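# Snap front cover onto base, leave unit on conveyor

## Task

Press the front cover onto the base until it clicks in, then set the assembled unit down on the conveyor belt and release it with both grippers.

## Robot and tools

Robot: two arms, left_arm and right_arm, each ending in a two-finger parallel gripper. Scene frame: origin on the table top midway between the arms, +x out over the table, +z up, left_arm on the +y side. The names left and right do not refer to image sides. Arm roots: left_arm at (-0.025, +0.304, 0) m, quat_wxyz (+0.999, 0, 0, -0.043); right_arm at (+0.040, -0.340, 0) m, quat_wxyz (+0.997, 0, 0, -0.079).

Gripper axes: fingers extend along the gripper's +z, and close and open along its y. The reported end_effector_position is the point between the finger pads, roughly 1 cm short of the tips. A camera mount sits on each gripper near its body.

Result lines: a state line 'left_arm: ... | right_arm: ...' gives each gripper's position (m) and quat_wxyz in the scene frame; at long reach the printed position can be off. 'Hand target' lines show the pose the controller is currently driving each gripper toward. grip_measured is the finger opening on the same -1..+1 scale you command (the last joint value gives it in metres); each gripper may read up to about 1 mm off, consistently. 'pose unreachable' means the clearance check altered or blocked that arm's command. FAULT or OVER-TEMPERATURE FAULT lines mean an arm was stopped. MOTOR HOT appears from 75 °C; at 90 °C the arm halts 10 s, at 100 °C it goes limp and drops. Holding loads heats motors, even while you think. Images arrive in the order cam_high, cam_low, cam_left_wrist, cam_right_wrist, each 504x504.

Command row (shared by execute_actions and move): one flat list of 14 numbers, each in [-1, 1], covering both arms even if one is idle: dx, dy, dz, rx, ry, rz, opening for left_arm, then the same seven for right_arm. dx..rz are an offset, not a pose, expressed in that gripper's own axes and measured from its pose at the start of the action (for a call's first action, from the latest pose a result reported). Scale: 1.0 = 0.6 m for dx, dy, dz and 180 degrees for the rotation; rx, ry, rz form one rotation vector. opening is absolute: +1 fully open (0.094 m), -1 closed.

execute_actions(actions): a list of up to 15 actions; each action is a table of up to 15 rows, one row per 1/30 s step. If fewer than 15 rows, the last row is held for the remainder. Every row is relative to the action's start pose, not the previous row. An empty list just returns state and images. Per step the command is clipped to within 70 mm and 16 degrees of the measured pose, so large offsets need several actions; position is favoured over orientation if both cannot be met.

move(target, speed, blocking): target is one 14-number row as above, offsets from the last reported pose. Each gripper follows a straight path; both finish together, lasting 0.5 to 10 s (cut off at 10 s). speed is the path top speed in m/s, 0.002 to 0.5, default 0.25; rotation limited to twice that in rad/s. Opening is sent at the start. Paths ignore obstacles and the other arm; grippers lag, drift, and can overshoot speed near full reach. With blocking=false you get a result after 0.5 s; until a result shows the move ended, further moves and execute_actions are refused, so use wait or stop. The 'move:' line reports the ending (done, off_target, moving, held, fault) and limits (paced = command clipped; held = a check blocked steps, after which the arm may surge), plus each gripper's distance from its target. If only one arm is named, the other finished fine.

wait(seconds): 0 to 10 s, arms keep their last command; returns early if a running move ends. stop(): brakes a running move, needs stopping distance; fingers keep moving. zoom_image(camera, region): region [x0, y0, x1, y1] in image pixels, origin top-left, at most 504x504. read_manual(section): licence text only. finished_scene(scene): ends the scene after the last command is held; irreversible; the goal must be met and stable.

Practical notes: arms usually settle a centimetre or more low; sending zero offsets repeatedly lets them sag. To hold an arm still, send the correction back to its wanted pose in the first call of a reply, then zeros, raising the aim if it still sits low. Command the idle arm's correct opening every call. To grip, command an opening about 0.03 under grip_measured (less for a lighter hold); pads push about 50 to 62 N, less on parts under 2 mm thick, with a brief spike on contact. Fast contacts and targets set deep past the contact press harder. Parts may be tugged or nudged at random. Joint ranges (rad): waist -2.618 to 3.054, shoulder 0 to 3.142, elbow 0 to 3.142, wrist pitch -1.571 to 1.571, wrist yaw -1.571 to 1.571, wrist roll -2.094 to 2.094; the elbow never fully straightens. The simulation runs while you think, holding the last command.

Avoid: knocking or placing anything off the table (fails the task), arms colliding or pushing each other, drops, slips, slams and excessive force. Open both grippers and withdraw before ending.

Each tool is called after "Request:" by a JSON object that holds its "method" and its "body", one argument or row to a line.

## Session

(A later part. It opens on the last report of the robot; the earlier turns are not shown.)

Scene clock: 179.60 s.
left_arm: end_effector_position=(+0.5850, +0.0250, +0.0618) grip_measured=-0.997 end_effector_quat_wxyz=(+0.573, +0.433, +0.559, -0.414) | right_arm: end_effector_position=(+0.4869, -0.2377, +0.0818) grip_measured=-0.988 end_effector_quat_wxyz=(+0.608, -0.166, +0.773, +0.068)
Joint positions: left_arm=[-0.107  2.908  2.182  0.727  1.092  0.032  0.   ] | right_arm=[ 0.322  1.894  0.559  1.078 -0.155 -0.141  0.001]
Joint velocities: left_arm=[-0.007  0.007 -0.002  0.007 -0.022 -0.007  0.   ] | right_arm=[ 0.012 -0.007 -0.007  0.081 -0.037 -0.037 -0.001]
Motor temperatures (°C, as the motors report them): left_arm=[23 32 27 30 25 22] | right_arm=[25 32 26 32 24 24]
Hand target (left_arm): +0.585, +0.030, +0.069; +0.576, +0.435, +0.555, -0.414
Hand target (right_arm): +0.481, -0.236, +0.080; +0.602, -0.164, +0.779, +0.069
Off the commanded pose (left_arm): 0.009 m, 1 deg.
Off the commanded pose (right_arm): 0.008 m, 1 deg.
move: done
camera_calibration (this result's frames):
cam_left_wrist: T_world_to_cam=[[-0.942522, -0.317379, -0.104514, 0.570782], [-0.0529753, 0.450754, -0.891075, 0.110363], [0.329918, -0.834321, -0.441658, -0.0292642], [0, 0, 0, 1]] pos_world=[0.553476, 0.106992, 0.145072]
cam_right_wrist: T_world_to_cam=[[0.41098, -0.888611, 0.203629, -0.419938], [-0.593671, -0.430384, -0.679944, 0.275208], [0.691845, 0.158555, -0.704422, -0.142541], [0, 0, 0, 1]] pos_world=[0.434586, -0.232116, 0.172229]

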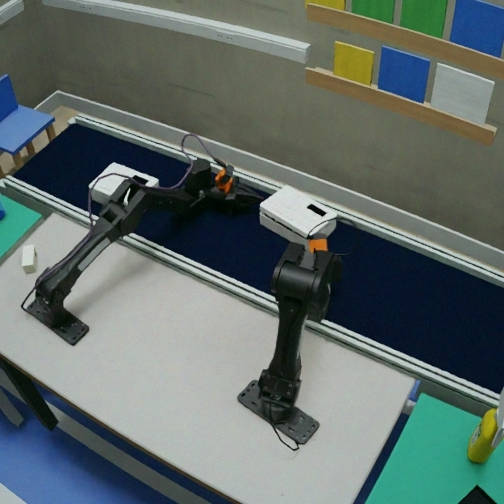

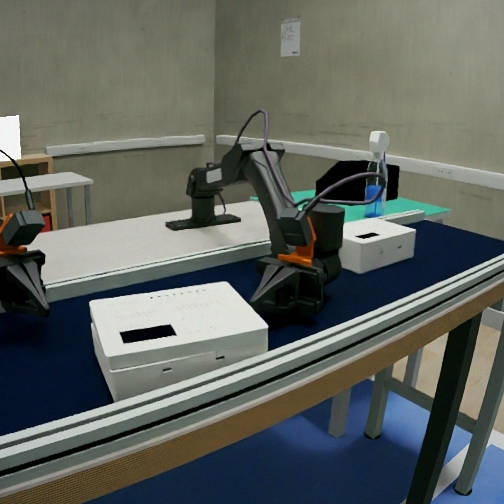

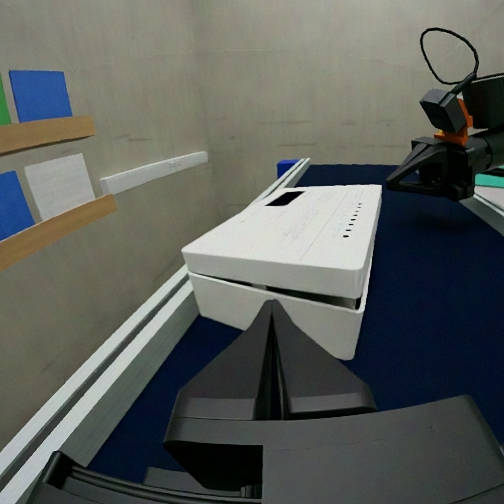

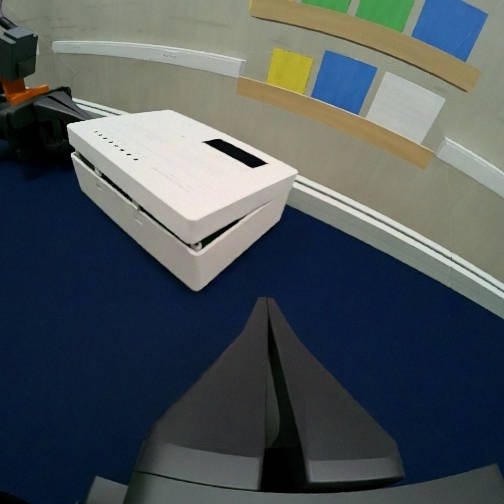

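Request:
{"method": "move", "body": {
  "target": [-0.01,0.0,-0.02,0,0,0,-1, -0.037,0.23,0.055,0.107,0.011,0.06,-1],
  "speed": 0.25
}}

Request:
{"method": "zoom_image", "body": {
  "camera": "cam_right_wrist",
  "region": [80,120,440,340]
}}

Scene clock: 181.50 s.
left_arm: end_effector_position=(+0.5824, +0.0314, +0.0619) grip_measured=-0.997 end_effector_quat_wxyz=(+0.571, +0.430, +0.563, -0.414) | right_arm: end_effector_position=(+0.4672, -0.0943, +0.0818) grip_measured=-0.988 end_effector_quat_wxyz=(+0.601, +0.000, +0.799, -0.002)
Joint positions: left_arm=[-0.097  2.883  2.132  0.742  1.097  0.032  0.   ] | right_arm=[0.922 2.022 0.873 0.769 0.73  0.258 0.001]
Joint velocities: left_arm=[ 0.022 -0.007 -0.012  0.007 -0.022 -0.051  0.   ] | right_arm=[-0.012  0.002 -0.007 -0.007 -0.081 -0.051 -0.   ]
Motor temperatures (°C, as the motors report them): left_arm=[23 33 27 31 25 22] | right_arm=[25 32 26 32 24 24]
Hand target (left_arm): +0.581, +0.036, +0.068; +0.573, +0.433, +0.559, -0.414
Hand target (right_arm): +0.472, -0.093, +0.085; +0.603, +0.011, +0.797, -0.005
Off the commanded pose (left_arm): 0.008 m, 1 deg.
Off the commanded pose (right_arm): 0.008 m, 1 deg.
move: done
camera_calibration (this result's frames):
cam_left_wrist: T_world_to_cam=[[-0.941805, -0.321889, -0.0969043, 0.569629], [-0.062893, 0.451904, -0.889847, 0.113058], [0.330223, -0.831968, -0.44585, -0.0230131], [0, 0, 0, 1]] pos_world=[0.551189, 0.11312, 0.145543]
cam_right_wrist: T_world_to_cam=[[0.0826168, -0.990662, 0.108459, -0.132815], [-0.722226, -0.134508, -0.678452, 0.41305], [0.686705, -0.0222804, -0.726595, -0.164501], [0, 0, 0, 1]] pos_world=[0.422252, -0.0796809, 0.175113]

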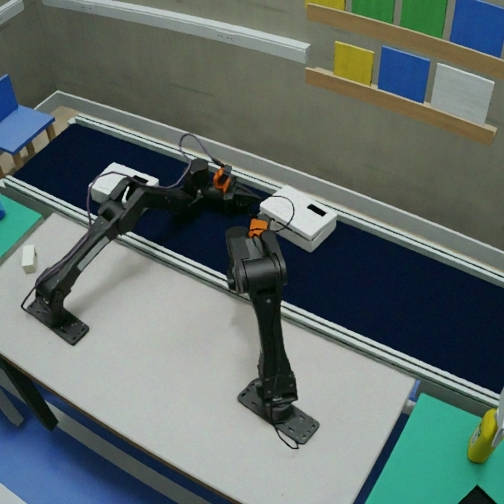

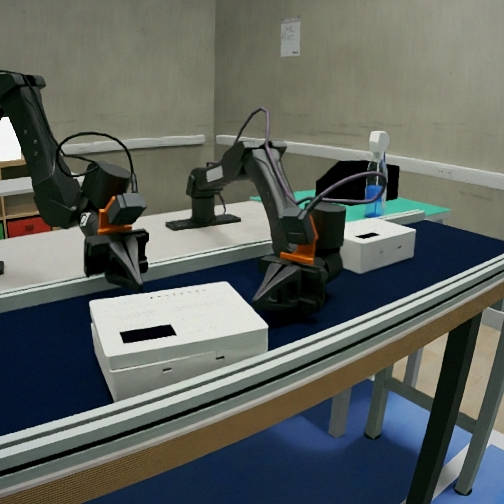

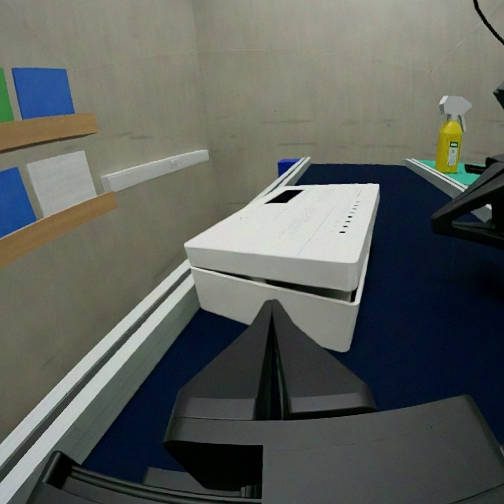

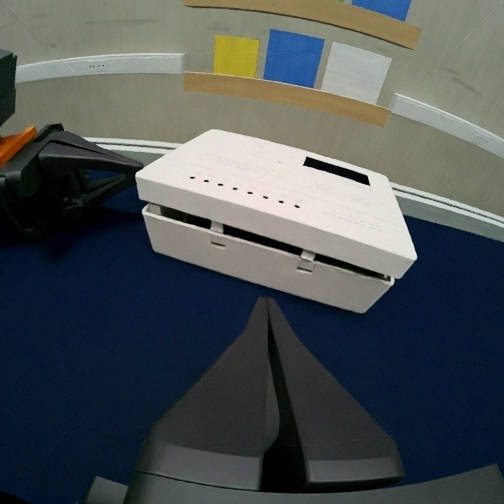

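Region (80, 120, 440, 340) of cam_right_wrist's 504x504 image, scaled by 1.400, with more detail than that image has.

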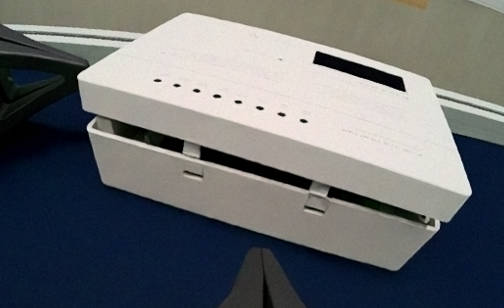

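Request:
{"method": "move", "body": {
  "target": [-0.01,0.0,-0.08,0,0,0,-1, -0.075,0.007,0.095,0,0.28,0,0.45],
  "speed": 0.25
}}

Scene clock: 184.37 s.
left_arm: end_effector_position=(+0.5697, +0.0723, +0.0618) grip_measured=-0.997 end_effector_quat_wxyz=(+0.569, +0.426, +0.568, -0.415) | right_arm: end_effector_position=(+0.5308, -0.0888, +0.1056) grip_measured=+0.448 end_effector_quat_wxyz=(+0.206, -0.015, +0.978, -0.005)
Joint positions: left_arm=[-0.029  2.796  1.952  0.824  1.16   0.032  0.   ] | right_arm=[ 0.698  2.402  2.312 -1.122  0.212  0.469  0.068]
Joint velocities: left_arm=[-0.002 -0.017 -0.012 -0.007  0.022 -0.051 -0.001] | right_arm=[-0.007  0.007 -0.007 -0.022 -0.051 -0.007 -0.001]
Motor temperatures (°C, as the motors report them): left_arm=[23 33 27 31 25 22] | right_arm=[25 32 26 32 24 24]
Hand target (left_arm): +0.568, +0.077, +0.068; +0.571, +0.430, +0.563, -0.414
Hand target (right_arm): +0.534, -0.091, +0.109; +0.207, -0.006, +0.978, -0.001
Off the commanded pose (left_arm): 0.008 m, 1 deg.
Off the commanded pose (right_arm): 0.005 m, 2 deg.
move: done
camera_calibration (this result's frames):
cam_left_wrist: T_world_to_cam=[[-0.941185, -0.326841, -0.0857054, 0.570174], [-0.0761611, 0.452328, -0.888594, 0.101153], [0.329195, -0.829804, -0.450617, 0.0158764], [0, 0, 0, 1]] pos_world=[0.539117, 0.153776, 0.145905]
cam_right_wrist: T_world_to_cam=[[0.163819, -0.986324, 0.0181126, -0.168382], [-0.979467, -0.160438, 0.122084, 0.525555], [-0.117509, -0.0377404, -0.992354, 0.262832], [0, 0, 0, 1]] pos_world=[0.573233, -0.071841, 0.19971]

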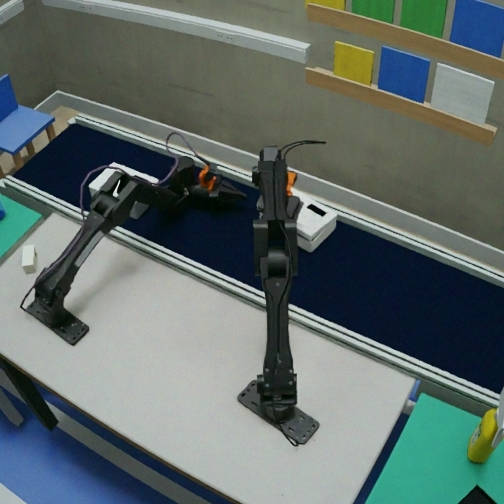

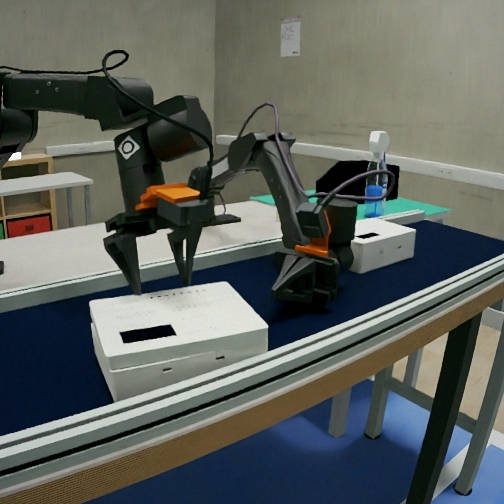

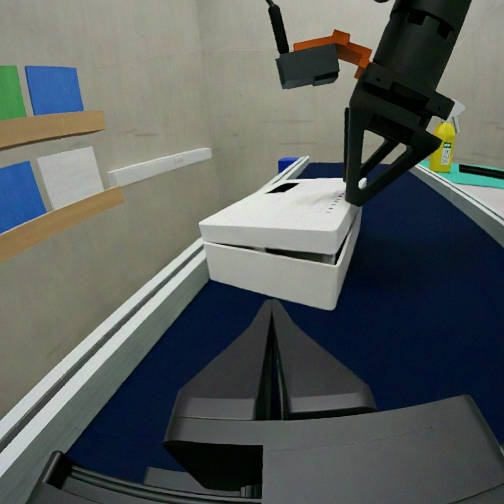

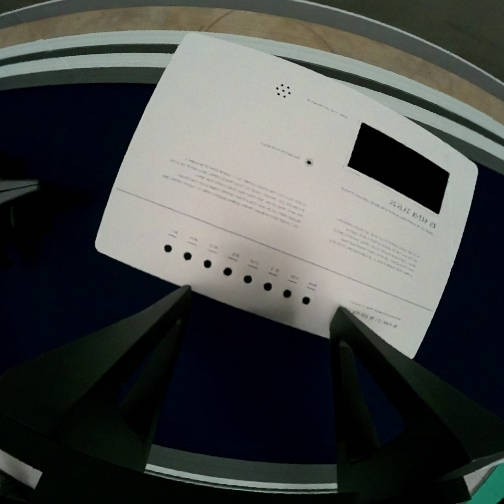

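Request:
{"method": "move", "body": {
  "target": [-0.01,0.0,0,0,0,0,-1, -0.02,0.005,0.0,0,0,0.065,0.45],
  "speed": 0.15
}}

Request:
{"method": "move", "body": {
  "target": [0,0.0,0,0,0,0,-1, 0,0.0,0.10,0,0,0,0.45],
  "speed": 0.05
}}

Scene clock: 185.73 s.
left_arm: end_effector_position=(+0.5697, +0.0723, +0.0618) grip_measured=-0.997 end_effector_quat_wxyz=(+0.569, +0.426, +0.568, -0.415) | right_arm: end_effector_position=(+0.5390, -0.0839, +0.1072) grip_measured=+0.448 end_effector_quat_wxyz=(+0.205, +0.075, +0.976, +0.014)
Joint positions: left_arm=[-0.029  2.796  1.952  0.824  1.16   0.032  0.   ] | right_arm=[ 0.698  2.476  2.453 -1.188  0.212  0.655  0.068]
Joint velocities: left_arm=[-0.007  0.002  0.002 -0.051 -0.022 -0.007  0.   ] | right_arm=[ 0.007 -0.007  0.032 -0.022  0.022 -0.007 -0.001]
Motor temperatures (°C, as the motors report them): left_arm=[23 33 27 31 25 22] | right_arm=[25 32 26 32 24 24]
Hand target (left_arm): +0.570, +0.072, +0.068; +0.569, +0.426, +0.568, -0.415
Hand target (right_arm): +0.541, -0.086, +0.110; +0.206, +0.084, +0.975, +0.016
Off the commanded pose (left_arm): 0.006 m, 0 deg.
Off the commanded pose (right_arm): 0.004 m, 1 deg.
move: done
camera_calibration (this result's frames):
cam_left_wrist: T_world_to_cam=[[-0.941153, -0.326844, -0.086048, 0.570182], [-0.0758243, 0.452289, -0.888642, 0.101015], [0.329366, -0.829824, -0.450456, 0.0157944], [0, 0, 0, 1]] pos_world=[0.539086, 0.15378, 0.145944]
cam_right_wrist: T_world_to_cam=[[-0.00537471, -0.998396, -0.0563573, -0.0667427], [-0.993323, -0.00116462, 0.115364, 0.55574], [-0.115244, 0.056601, -0.991723, 0.272148], [0, 0, 0, 1]] pos_world=[0.583034, -0.0813923, 0.202022]

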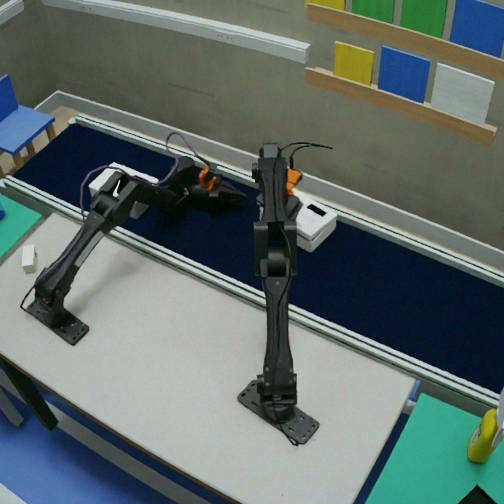

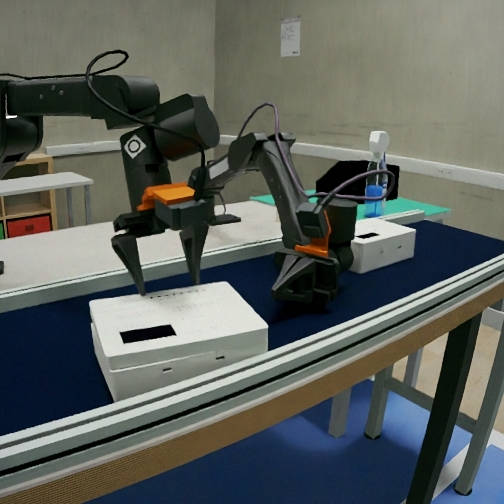

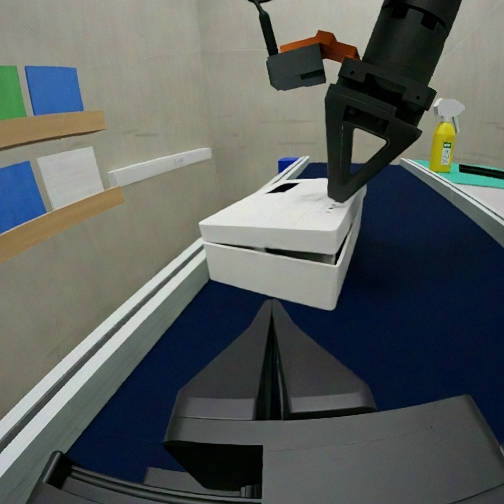

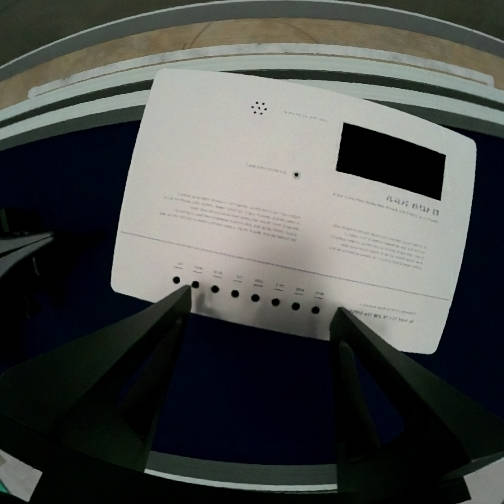

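Scene clock: 187.30 s.
left_arm: end_effector_position=(+0.5697, +0.0723, +0.0618) grip_measured=-0.997 end_effector_quat_wxyz=(+0.569, +0.426, +0.568, -0.415) | right_arm: end_effector_position=(+0.5725, -0.0748, +0.1051) grip_measured=+0.448 end_effector_quat_wxyz=(+0.261, +0.079, +0.961, +0.038)
Joint positions: left_arm=[-0.029  2.796  1.952  0.824  1.16   0.032  0.   ] | right_arm=[ 0.688  2.499  2.433 -1.018  0.231  0.636  0.068]
Joint velocities: left_arm=[-0.012  0.002 -0.002 -0.037 -0.007 -0.007  0.001] | right_arm=[-0.012  0.002  0.002  0.022 -0.037 -0.022 -0.001]
Motor temperatures (°C, as the motors report them): left_arm=[23 34 27 31 25 22] | right_arm=[25 32 26 32 24 24]
Hand target (left_arm): +0.570, +0.072, +0.062; +0.569, +0.426, +0.568, -0.415
Hand target (right_arm): +0.561, -0.084, +0.055; +0.206, +0.076, +0.976, +0.015
Off the commanded pose (left_arm): 0.000 m, 0 deg.
Off the commanded pose (right_arm): 0.054 m, 7 deg.
move: off_target (right_arm)
camera_calibration (this result's frames):
cam_left_wrist: T_world_to_cam=[[-0.941153, -0.326844, -0.086048, 0.570182], [-0.0758243, 0.452289, -0.888642, 0.101015], [0.329366, -0.829824, -0.450456, 0.0157944], [0, 0, 0, 1]] pos_world=[0.539086, 0.15378, 0.145944]
cam_right_wrist: T_world_to_cam=[[0.00227894, -0.995221, -0.0976259, -0.0574498], [-0.999994, -0.00200224, -0.0029322, 0.605432], [0.00272271, 0.0976319, -0.995219, 0.209354], [0, 0, 0, 1]] pos_world=[0.604989, -0.0764026, 0.20452]

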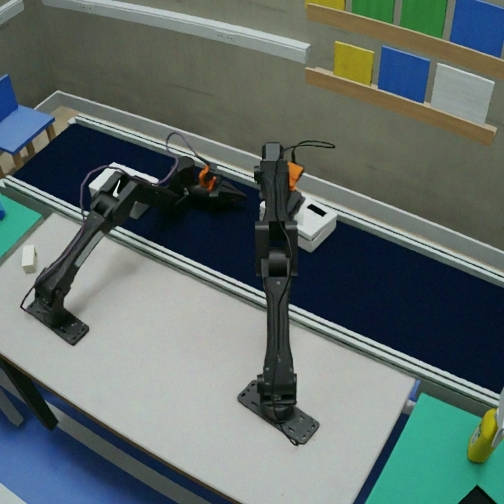

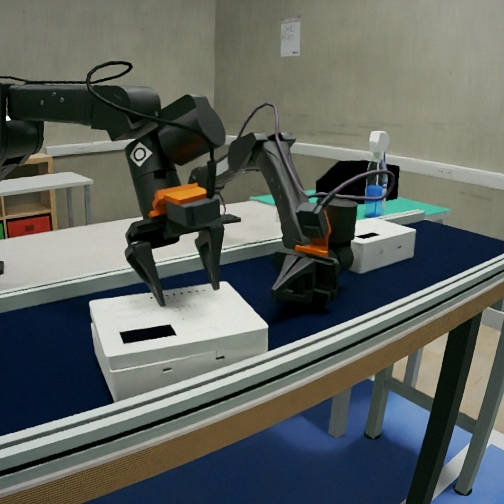

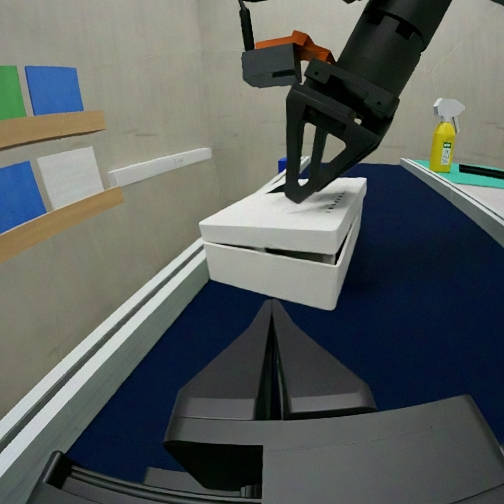

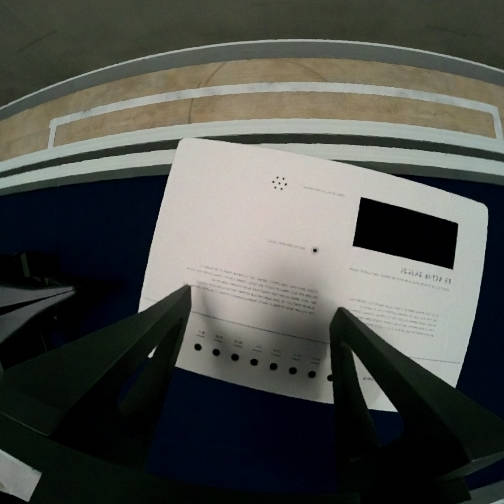

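Request:
{"method": "move", "body": {
  "target": [0,0.0,0,0,0,0,-1, 0.05,-0.034,-0.075,0,0,-0.5,-0.66],
  "speed": 0.4
}}

Scene clock: 190.23 s.
left_arm: end_effector_position=(+0.5697, +0.0723, +0.0618) grip_measured=-0.997 end_effector_quat_wxyz=(+0.569, +0.426, +0.568, -0.415) | right_arm: end_effector_position=(+0.5254, -0.0949, +0.1200) grip_measured=-0.658 end_effector_quat_wxyz=(-0.204, +0.619, -0.743, +0.154)
Joint positions: left_arm=[-0.029  2.796  1.952  0.824  1.16   0.032  0.   ] | right_arm=[ 0.702  2.229  2.031 -0.909  0.236 -0.902  0.016]
Joint velocities: left_arm=[-0.002 -0.002 -0.002  0.022  0.051  0.022 -0.001] | right_arm=[ 0.007  0.002 -0.002  0.037  0.051 -0.051 -0.   ]
Motor temperatures (°C, as the motors report them): left_arm=[23 34 27 31 25 22] | right_arm=[25 33 26 32 24 24]
Hand target (left_arm): +0.570, +0.072, +0.062; +0.569, +0.426, +0.568, -0.415
Hand target (right_arm): +0.522, -0.091, +0.127; +0.212, -0.623, +0.736, -0.157
Off the commanded pose (left_arm): 0.000 m, 0 deg.
Off the commanded pose (right_arm): 0.009 m, 1 deg.
move: done
camera_calibration (this result's frames):
cam_left_wrist: T_world_to_cam=[[-0.941153, -0.326844, -0.086048, 0.570182], [-0.0758243, 0.452289, -0.888642, 0.101015], [0.329366, -0.829824, -0.450456, 0.0157944], [0, 0, 0, 1]] pos_world=[0.539086, 0.15378, 0.145944]
cam_right_wrist: T_world_to_cam=[[0.893868, -0.0609071, 0.444175, -0.52064], [-0.262709, -0.873976, 0.408839, 0.0387613], [0.363297, -0.482136, -0.79722, -0.0419095], [0, 0, 0, 1]] pos_world=[0.490791, -0.0180403, 0.181997]

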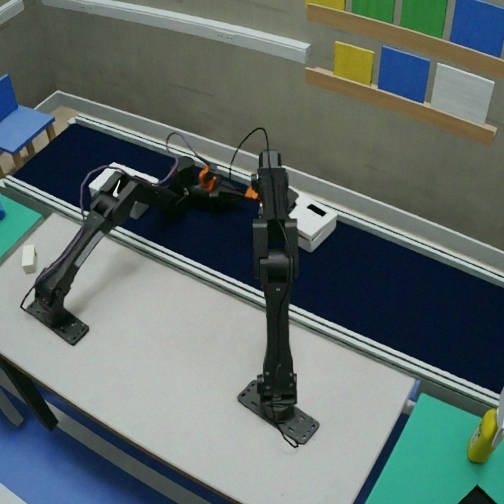

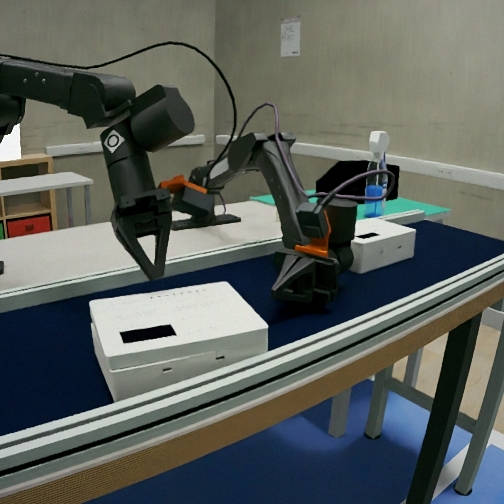

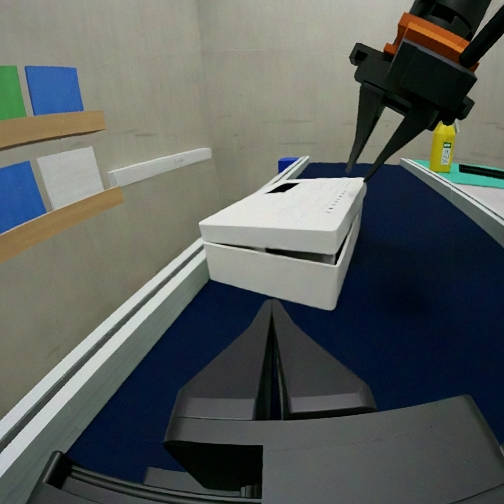

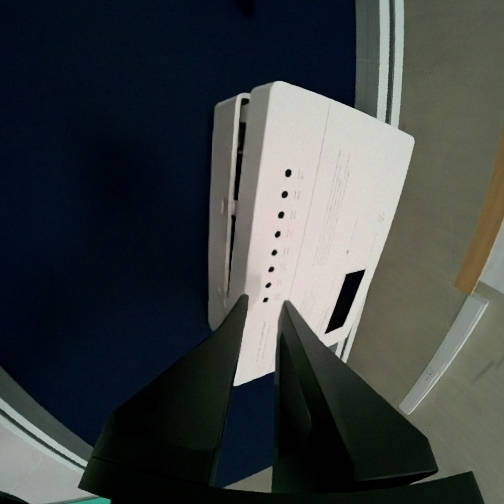

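Request:
{"method": "move", "body": {
  "target": [0,0.0,0,0,0,0,-1, 0,0.017,0.012,0,0,0,-0.66],
  "speed": 0.05
}}

Scene clock: 191.07 s.
left_arm: end_effector_position=(+0.5697, +0.0723, +0.0618) grip_measured=-0.997 end_effector_quat_wxyz=(+0.569, +0.426, +0.568, -0.415) | right_arm: end_effector_position=(+0.5226, -0.0966, +0.1056) grip_measured=-0.658 end_effector_quat_wxyz=(-0.196, +0.621, -0.743, +0.153)
Joint positions: left_arm=[-0.029  2.796  1.952  0.824  1.16   0.032  0.   ] | right_arm=[ 0.702  2.229  1.98  -0.874  0.236 -0.904  0.016]
Joint velocities: left_arm=[ 0.002 -0.017  0.012 -0.051 -0.007 -0.007 -0.   ] | right_arm=[ 0.012 -0.012 -0.012  0.022  0.007  0.037  0.   ]
Motor temperatures (°C, as the motors report them): left_arm=[23 34 27 31 25 22] | right_arm=[25 33 26 32 24 24]
Hand target (left_arm): +0.570, +0.072, +0.062; +0.569, +0.426, +0.568, -0.415
Hand target (right_arm): +0.520, -0.093, +0.109; +0.203, -0.619, +0.743, -0.153
Off the commanded pose (left_arm): 0.000 m, 0 deg.
Off the commanded pose (right_arm): 0.006 m, 1 deg.
move: done
camera_calibration (this result's frames):
cam_left_wrist: T_world_to_cam=[[-0.941153, -0.326844, -0.086048, 0.570182], [-0.0758243, 0.452289, -0.888642, 0.101015], [0.329366, -0.829824, -0.450456, 0.0157944], [0, 0, 0, 1]] pos_world=[0.539086, 0.15378, 0.145944]
cam_right_wrist: T_world_to_cam=[[0.899804, -0.0558442, 0.432706, -0.513256], [-0.25601, -0.870666, 0.42, 0.038142], [0.353288, -0.488695, -0.797725, -0.0485937], [0, 0, 0, 1]] pos_world=[0.488762, -0.019201, 0.167305]

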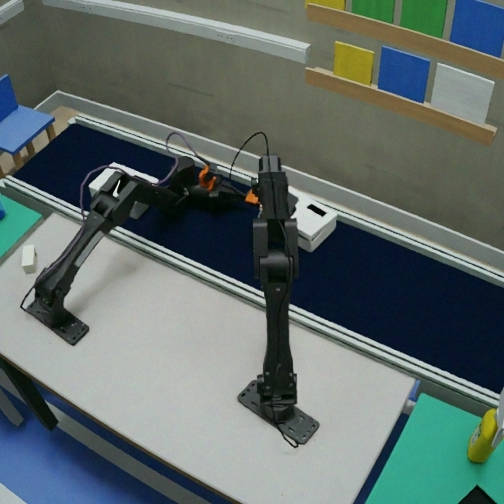

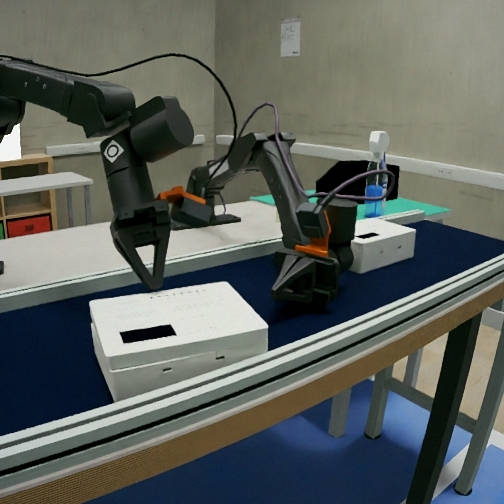

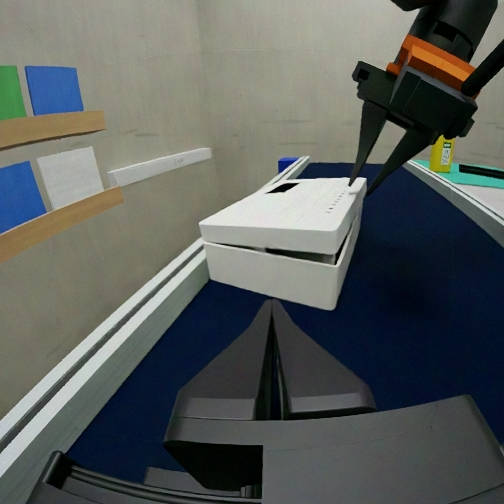

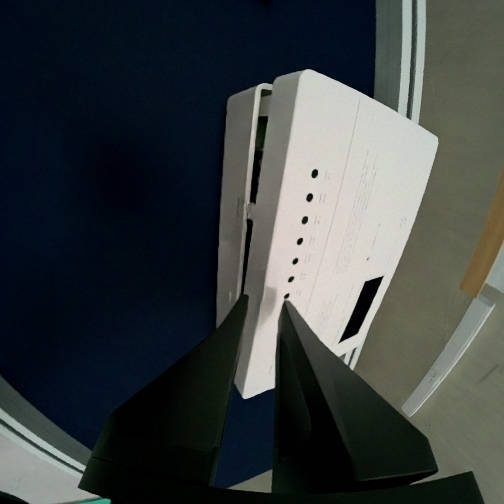

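Request:
{"method": "move", "body": {
  "target": [0,0.0,0,0,0,0,-1, 0,0.0,0.11,0,0,0,-0.66],
  "speed": 0.05
}}

Scene clock: 192.70 s.
left_arm: end_effector_position=(+0.5697, +0.0723, +0.0618) grip_measured=-0.997 end_effector_quat_wxyz=(+0.569, +0.426, +0.568, -0.415) | right_arm: end_effector_position=(+0.5307, -0.0927, +0.0947) grip_measured=-0.658 end_effector_quat_wxyz=(-0.201, +0.626, -0.737, +0.158)
Joint positions: left_arm=[-0.029  2.796  1.952  0.824  1.16   0.032  0.   ] | right_arm=[ 0.702  2.259  1.98  -0.83   0.241 -0.922  0.016]
Joint velocities: left_arm=[ 0.007 -0.002  0.022 -0.007  0.022 -0.037  0.001] | right_arm=[ 0.007 -0.007  0.002  0.037  0.007 -0.066 -0.   ]
Motor temperatures (°C, as the motors report them): left_arm=[23 34 27 31 25 22] | right_arm=[25 33 26 32 24 24]
Hand target (left_arm): +0.570, +0.072, +0.062; +0.569, +0.426, +0.568, -0.415
Hand target (right_arm): +0.548, -0.098, +0.049; +0.195, -0.621, +0.744, -0.153
Off the commanded pose (left_arm): 0.000 m, 0 deg.
Off the commanded pose (right_arm): 0.053 m, 1 deg.
move: off_target (right_arm)
camera_calibration (this result's frames):
cam_left_wrist: T_world_to_cam=[[-0.941153, -0.326844, -0.086048, 0.570182], [-0.0758243, 0.452289, -0.888642, 0.101015], [0.329366, -0.829824, -0.450456, 0.0157944], [0, 0, 0, 1]] pos_world=[0.539086, 0.15378, 0.145944]
cam_right_wrist: T_world_to_cam=[[0.894163, -0.0405973, 0.445897, -0.512456], [-0.249745, -0.871787, 0.421444, 0.0446179], [0.371618, -0.4882, -0.789659, -0.0687052], [0, 0, 0, 1]] pos_world=[0.494894, -0.0154489, 0.155445]

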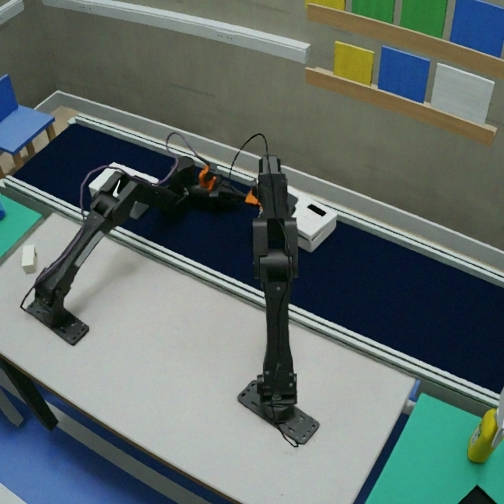

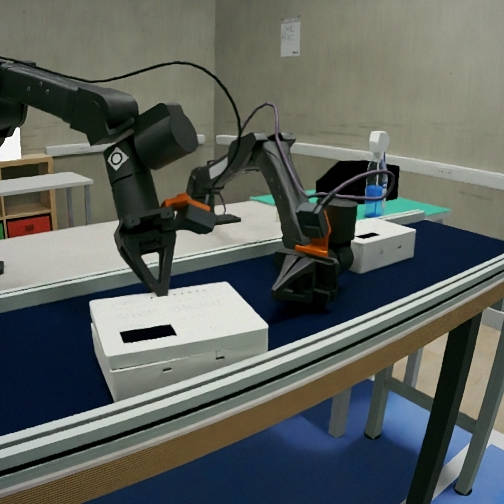

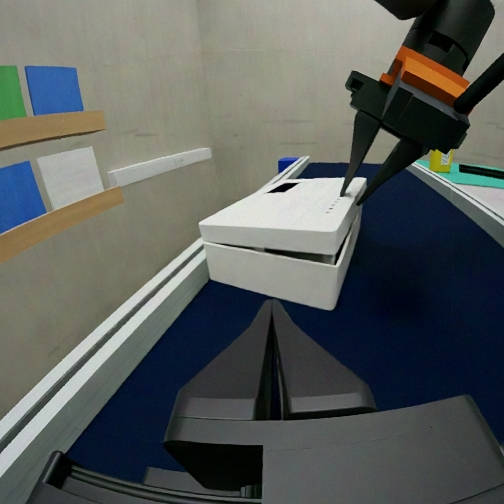

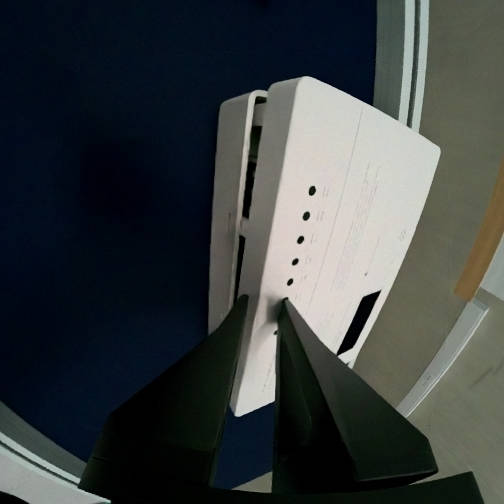

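Request:
{"method": "zoom_image", "body": {
  "camera": "cam_right_wrist",
  "region": [190,70,330,310]
}}

Request:
{"method": "zoom_image", "body": {
  "camera": "cam_left_wrist",
  "region": [190,160,390,320]
}}

Request:
{"method": "zoom_image", "body": {
  "camera": "cam_low",
  "region": [70,270,290,410]
}}

Region (190, 70, 330, 310) of cam_right_wrist's 504x504 image, scaled by 2.100, with more detail than that image has; it fills the left 294 columns of this view, and the rest is white.

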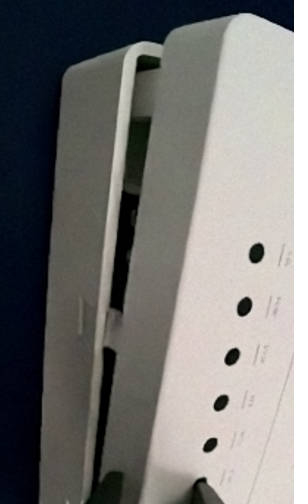

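Region (190, 160, 390, 320) of cam_left_wrist's 504x504 image, scaled by 2.520, with more detail than that image has; it fills the top 403 rows of this view, and the rest is white.

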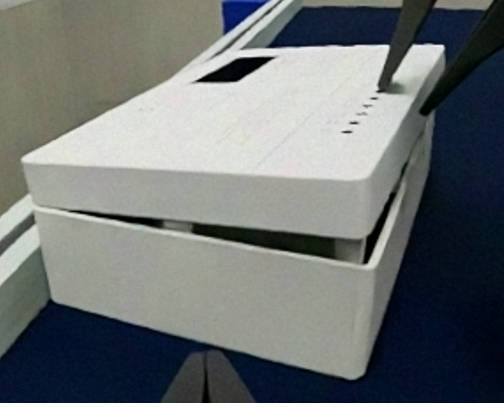

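Region (70, 270, 290, 410) of cam_low's 504x504 image, scaled by 2.291, with more detail than that image has; it fills the top 321 rows of this view, and the rest is white.

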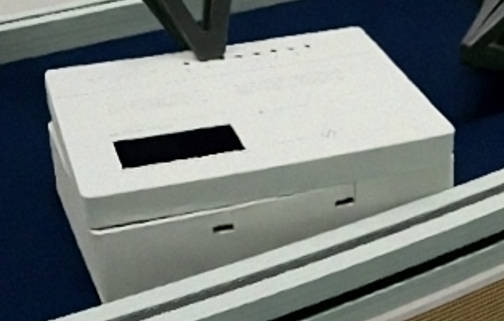

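Request:
{"method": "execute_actions", "body": {
  "actions": [
    [[0,0,0,0,0,0,-1, 0,0.04,0.09,0,0,0,-0.66]],
    [[0,0,0,0,0,0,-1, -0.02,0.03,0.09,0,0,0,-0.66]],
    [[0,0,0,0,0,0,-1, 0.02,0.03,0.09,0,0,0,-0.66]]
  ]
}}

Request:
{"method": "zoom_image", "body": {
  "camera": "cam_left_wrist",
  "region": [190,160,390,320]
}}

Scene clock: 194.60 s.
left_arm: end_effector_position=(+0.5697, +0.0723, +0.0618) grip_measured=-0.997 end_effector_quat_wxyz=(+0.569, +0.426, +0.568, -0.415) | right_arm: end_effector_position=(+0.5302, -0.0914, +0.0928) grip_measured=-0.658 end_effector_quat_wxyz=(-0.233, +0.620, -0.722, +0.201)
Joint positions: left_arm=[-0.029  2.796  1.952  0.824  1.16   0.032  0.   ] | right_arm=[ 0.73   2.19   1.805 -0.64   0.324 -0.94   0.016]
Joint velocities: left_arm=[-0.007 -0.012 -0.002 -0.037  0.007  0.022 -0.   ] | right_arm=[ 0.017 -0.007 -0.007  0.007 -0.007  0.007  0.001]
Motor temperatures (°C, as the motors report them): left_arm=[23 34 27 31 25 22] | right_arm=[25 32 26 32 24 24]
Hand target (left_arm): +0.570, +0.072, +0.062; +0.569, +0.426, +0.568, -0.415
Hand target (right_arm): +0.537, -0.103, +0.040; +0.212, -0.620, +0.730, -0.194
Off the commanded pose (left_arm): 0.000 m, 0 deg.
Off the commanded pose (right_arm): 0.057 m, 2 deg.
camera_calibration (this result's frames):
cam_left_wrist: T_world_to_cam=[[-0.941153, -0.326844, -0.086048, 0.570182], [-0.0758243, 0.452289, -0.888642, 0.101015], [0.329366, -0.829824, -0.450456, 0.0157944], [0, 0, 0, 1]] pos_world=[0.539086, 0.15378, 0.145944]
cam_right_wrist: T_world_to_cam=[[0.839784, -0.0249606, 0.542346, -0.489784], [-0.29305, -0.861764, 0.414107, 0.070951], [0.457038, -0.506695, -0.731011, -0.121804], [0, 0, 0, 1]] pos_world=[0.487774, -0.0127997, 0.147211]

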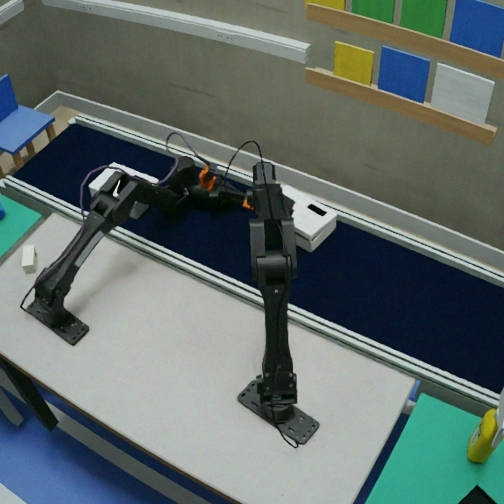

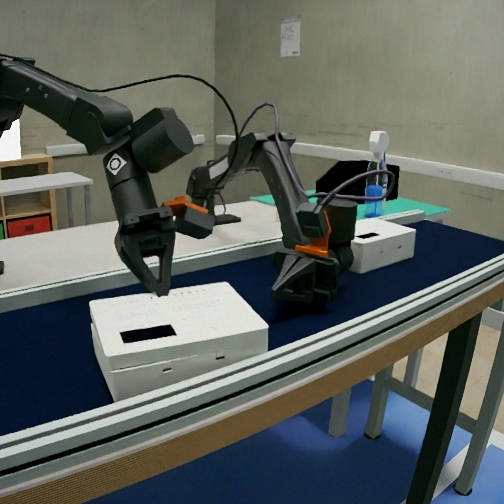

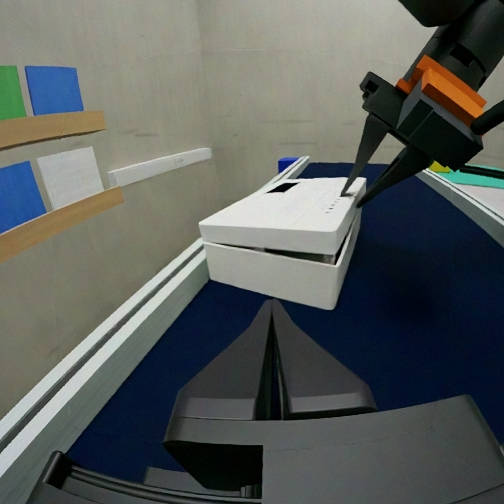

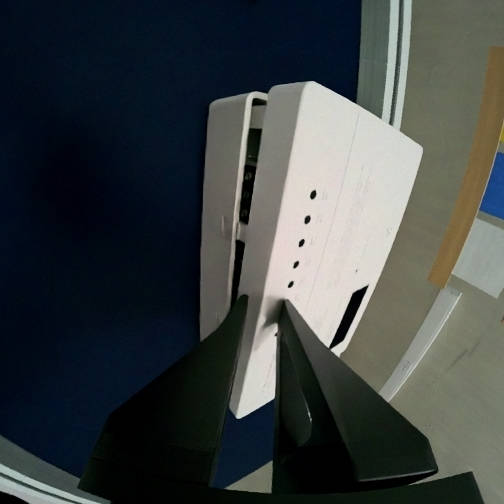

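Region (190, 160, 390, 320) of cam_left_wrist's 504x504 image, scaled by 2.520, with more detail than that image has; it fills the top 403 rows of this view, and the rest is white.

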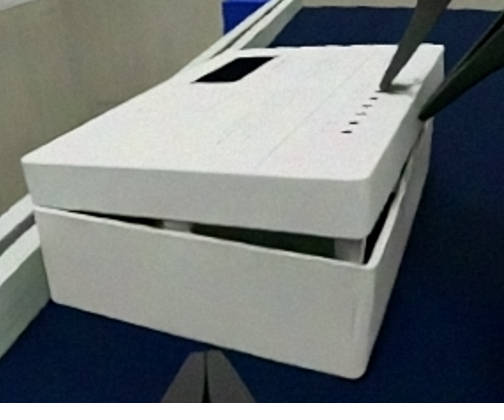

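Request:
{"method": "execute_actions", "body": {
  "actions": []
}}

Scene clock: 195.17 s.
left_arm: end_effector_position=(+0.5697, +0.0723, +0.0618) grip_measured=-0.997 end_effector_quat_wxyz=(+0.569, +0.426, +0.568, -0.415) | right_arm: end_effector_position=(+0.5302, -0.0914, +0.0927) grip_measured=-0.658 end_effector_quat_wxyz=(-0.233, +0.620, -0.721, +0.201)
Joint positions: left_arm=[-0.029  2.796  1.952  0.824  1.16   0.032  0.   ] | right_arm=[ 0.73   2.19   1.804 -0.639  0.324 -0.941  0.016]
Joint velocities: left_arm=[-0.002  0.007 -0.007 -0.066  0.037  0.051  0.   ] | right_arm=[ 0.007 -0.002 -0.022  0.022 -0.022 -0.007 -0.   ]
Motor temperatures (°C, as the motors report them): left_arm=[23 34 27 31 25 22] | right_arm=[25 32 26 32 24 24]
Hand target (left_arm): +0.570, +0.072, +0.062; +0.569, +0.426, +0.568, -0.415
Hand target (right_arm): +0.537, -0.103, +0.040; +0.212, -0.620, +0.730, -0.194
Off the commanded pose (left_arm): 0.000 m, 0 deg.
Off the commanded pose (right_arm): 0.057 m, 2 deg.
camera_calibration (this result's frames):
cam_left_wrist: T_world_to_cam=[[-0.941153, -0.326844, -0.086048, 0.570182], [-0.0758243, 0.452289, -0.888642, 0.101015], [0.329366, -0.829824, -0.450456, 0.0157944], [0, 0, 0, 1]] pos_world=[0.539086, 0.15378, 0.145944]
cam_right_wrist: T_world_to_cam=[[0.8398, -0.0241989, 0.542356, -0.489663], [-0.292517, -0.86176, 0.414492, 0.0706625], [0.45735, -0.506739, -0.730785, -0.122063], [0, 0, 0, 1]] pos_world=[0.487714, -0.0128091, 0.147081]

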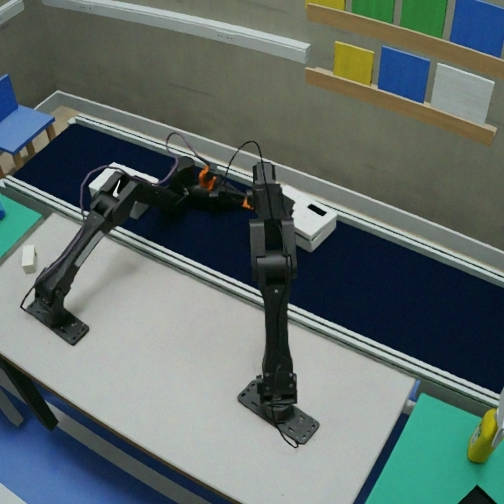

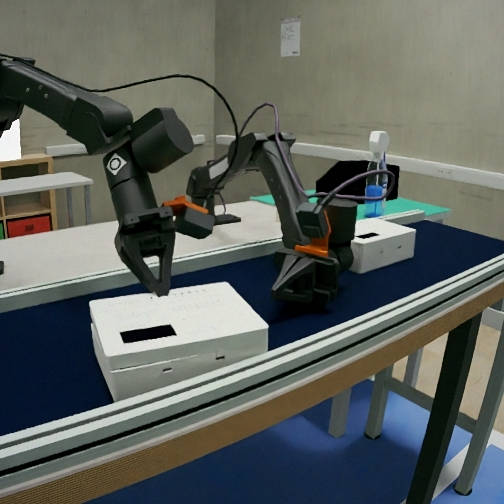

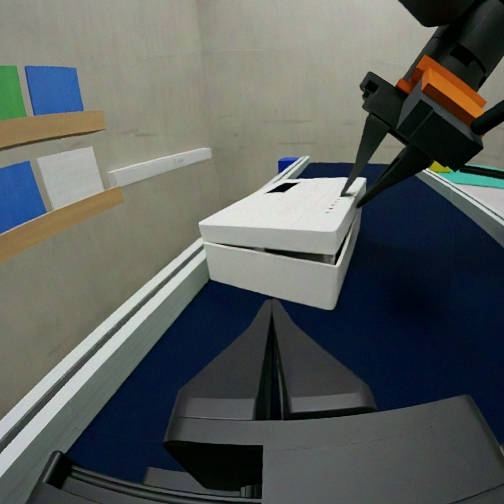

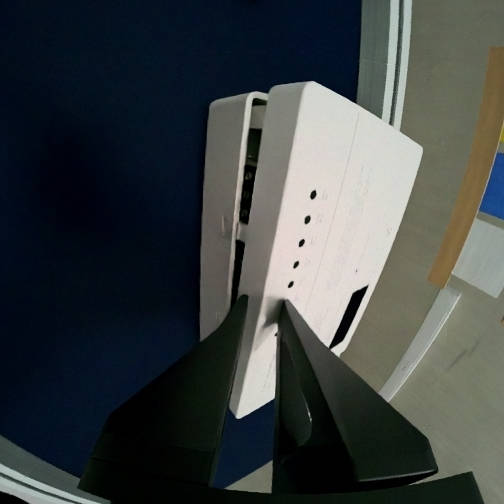

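Request:
{"method": "zoom_image", "body": {
  "camera": "cam_left_wrist",
  "region": [190, 160, 390, 320]
}}

Request:
{"method": "zoom_image", "body": {
  "camera": "cam_low",
  "region": [70, 270, 290, 410]
}}

Region (190, 160, 390, 320) of cam_left_wrist's 504x504 image, scaled by 2.520, with more detail than that image has; it fills the top 403 rows of this view, and the rest is white.

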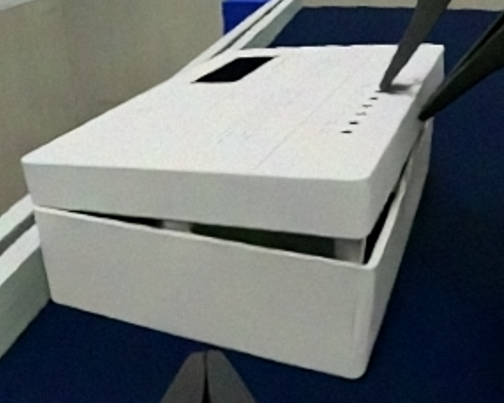

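Region (70, 270, 290, 410) of cam_low's 504x504 image, scaled by 2.291, with more detail than that image has; it fills the top 321 rows of this view, and the rest is white.

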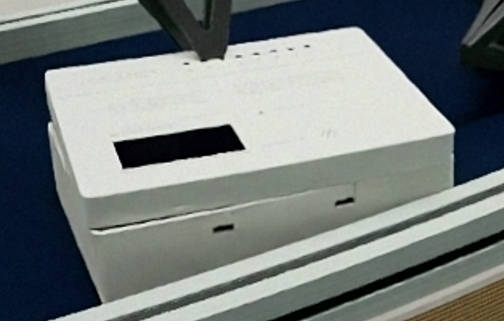

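Request:
{"method": "zoom_image", "body": {
  "camera": "cam_right_wrist",
  "region": [180, 70, 340, 330]
}}

Region (180, 70, 340, 330) of cam_right_wrist's 504x504 image, scaled by 1.938, with more detail than that image has; it fills the left 310 columns of this view, and the rest is white.

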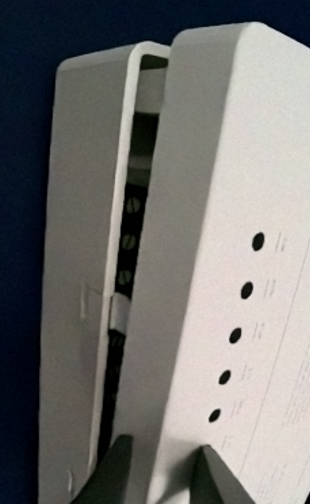

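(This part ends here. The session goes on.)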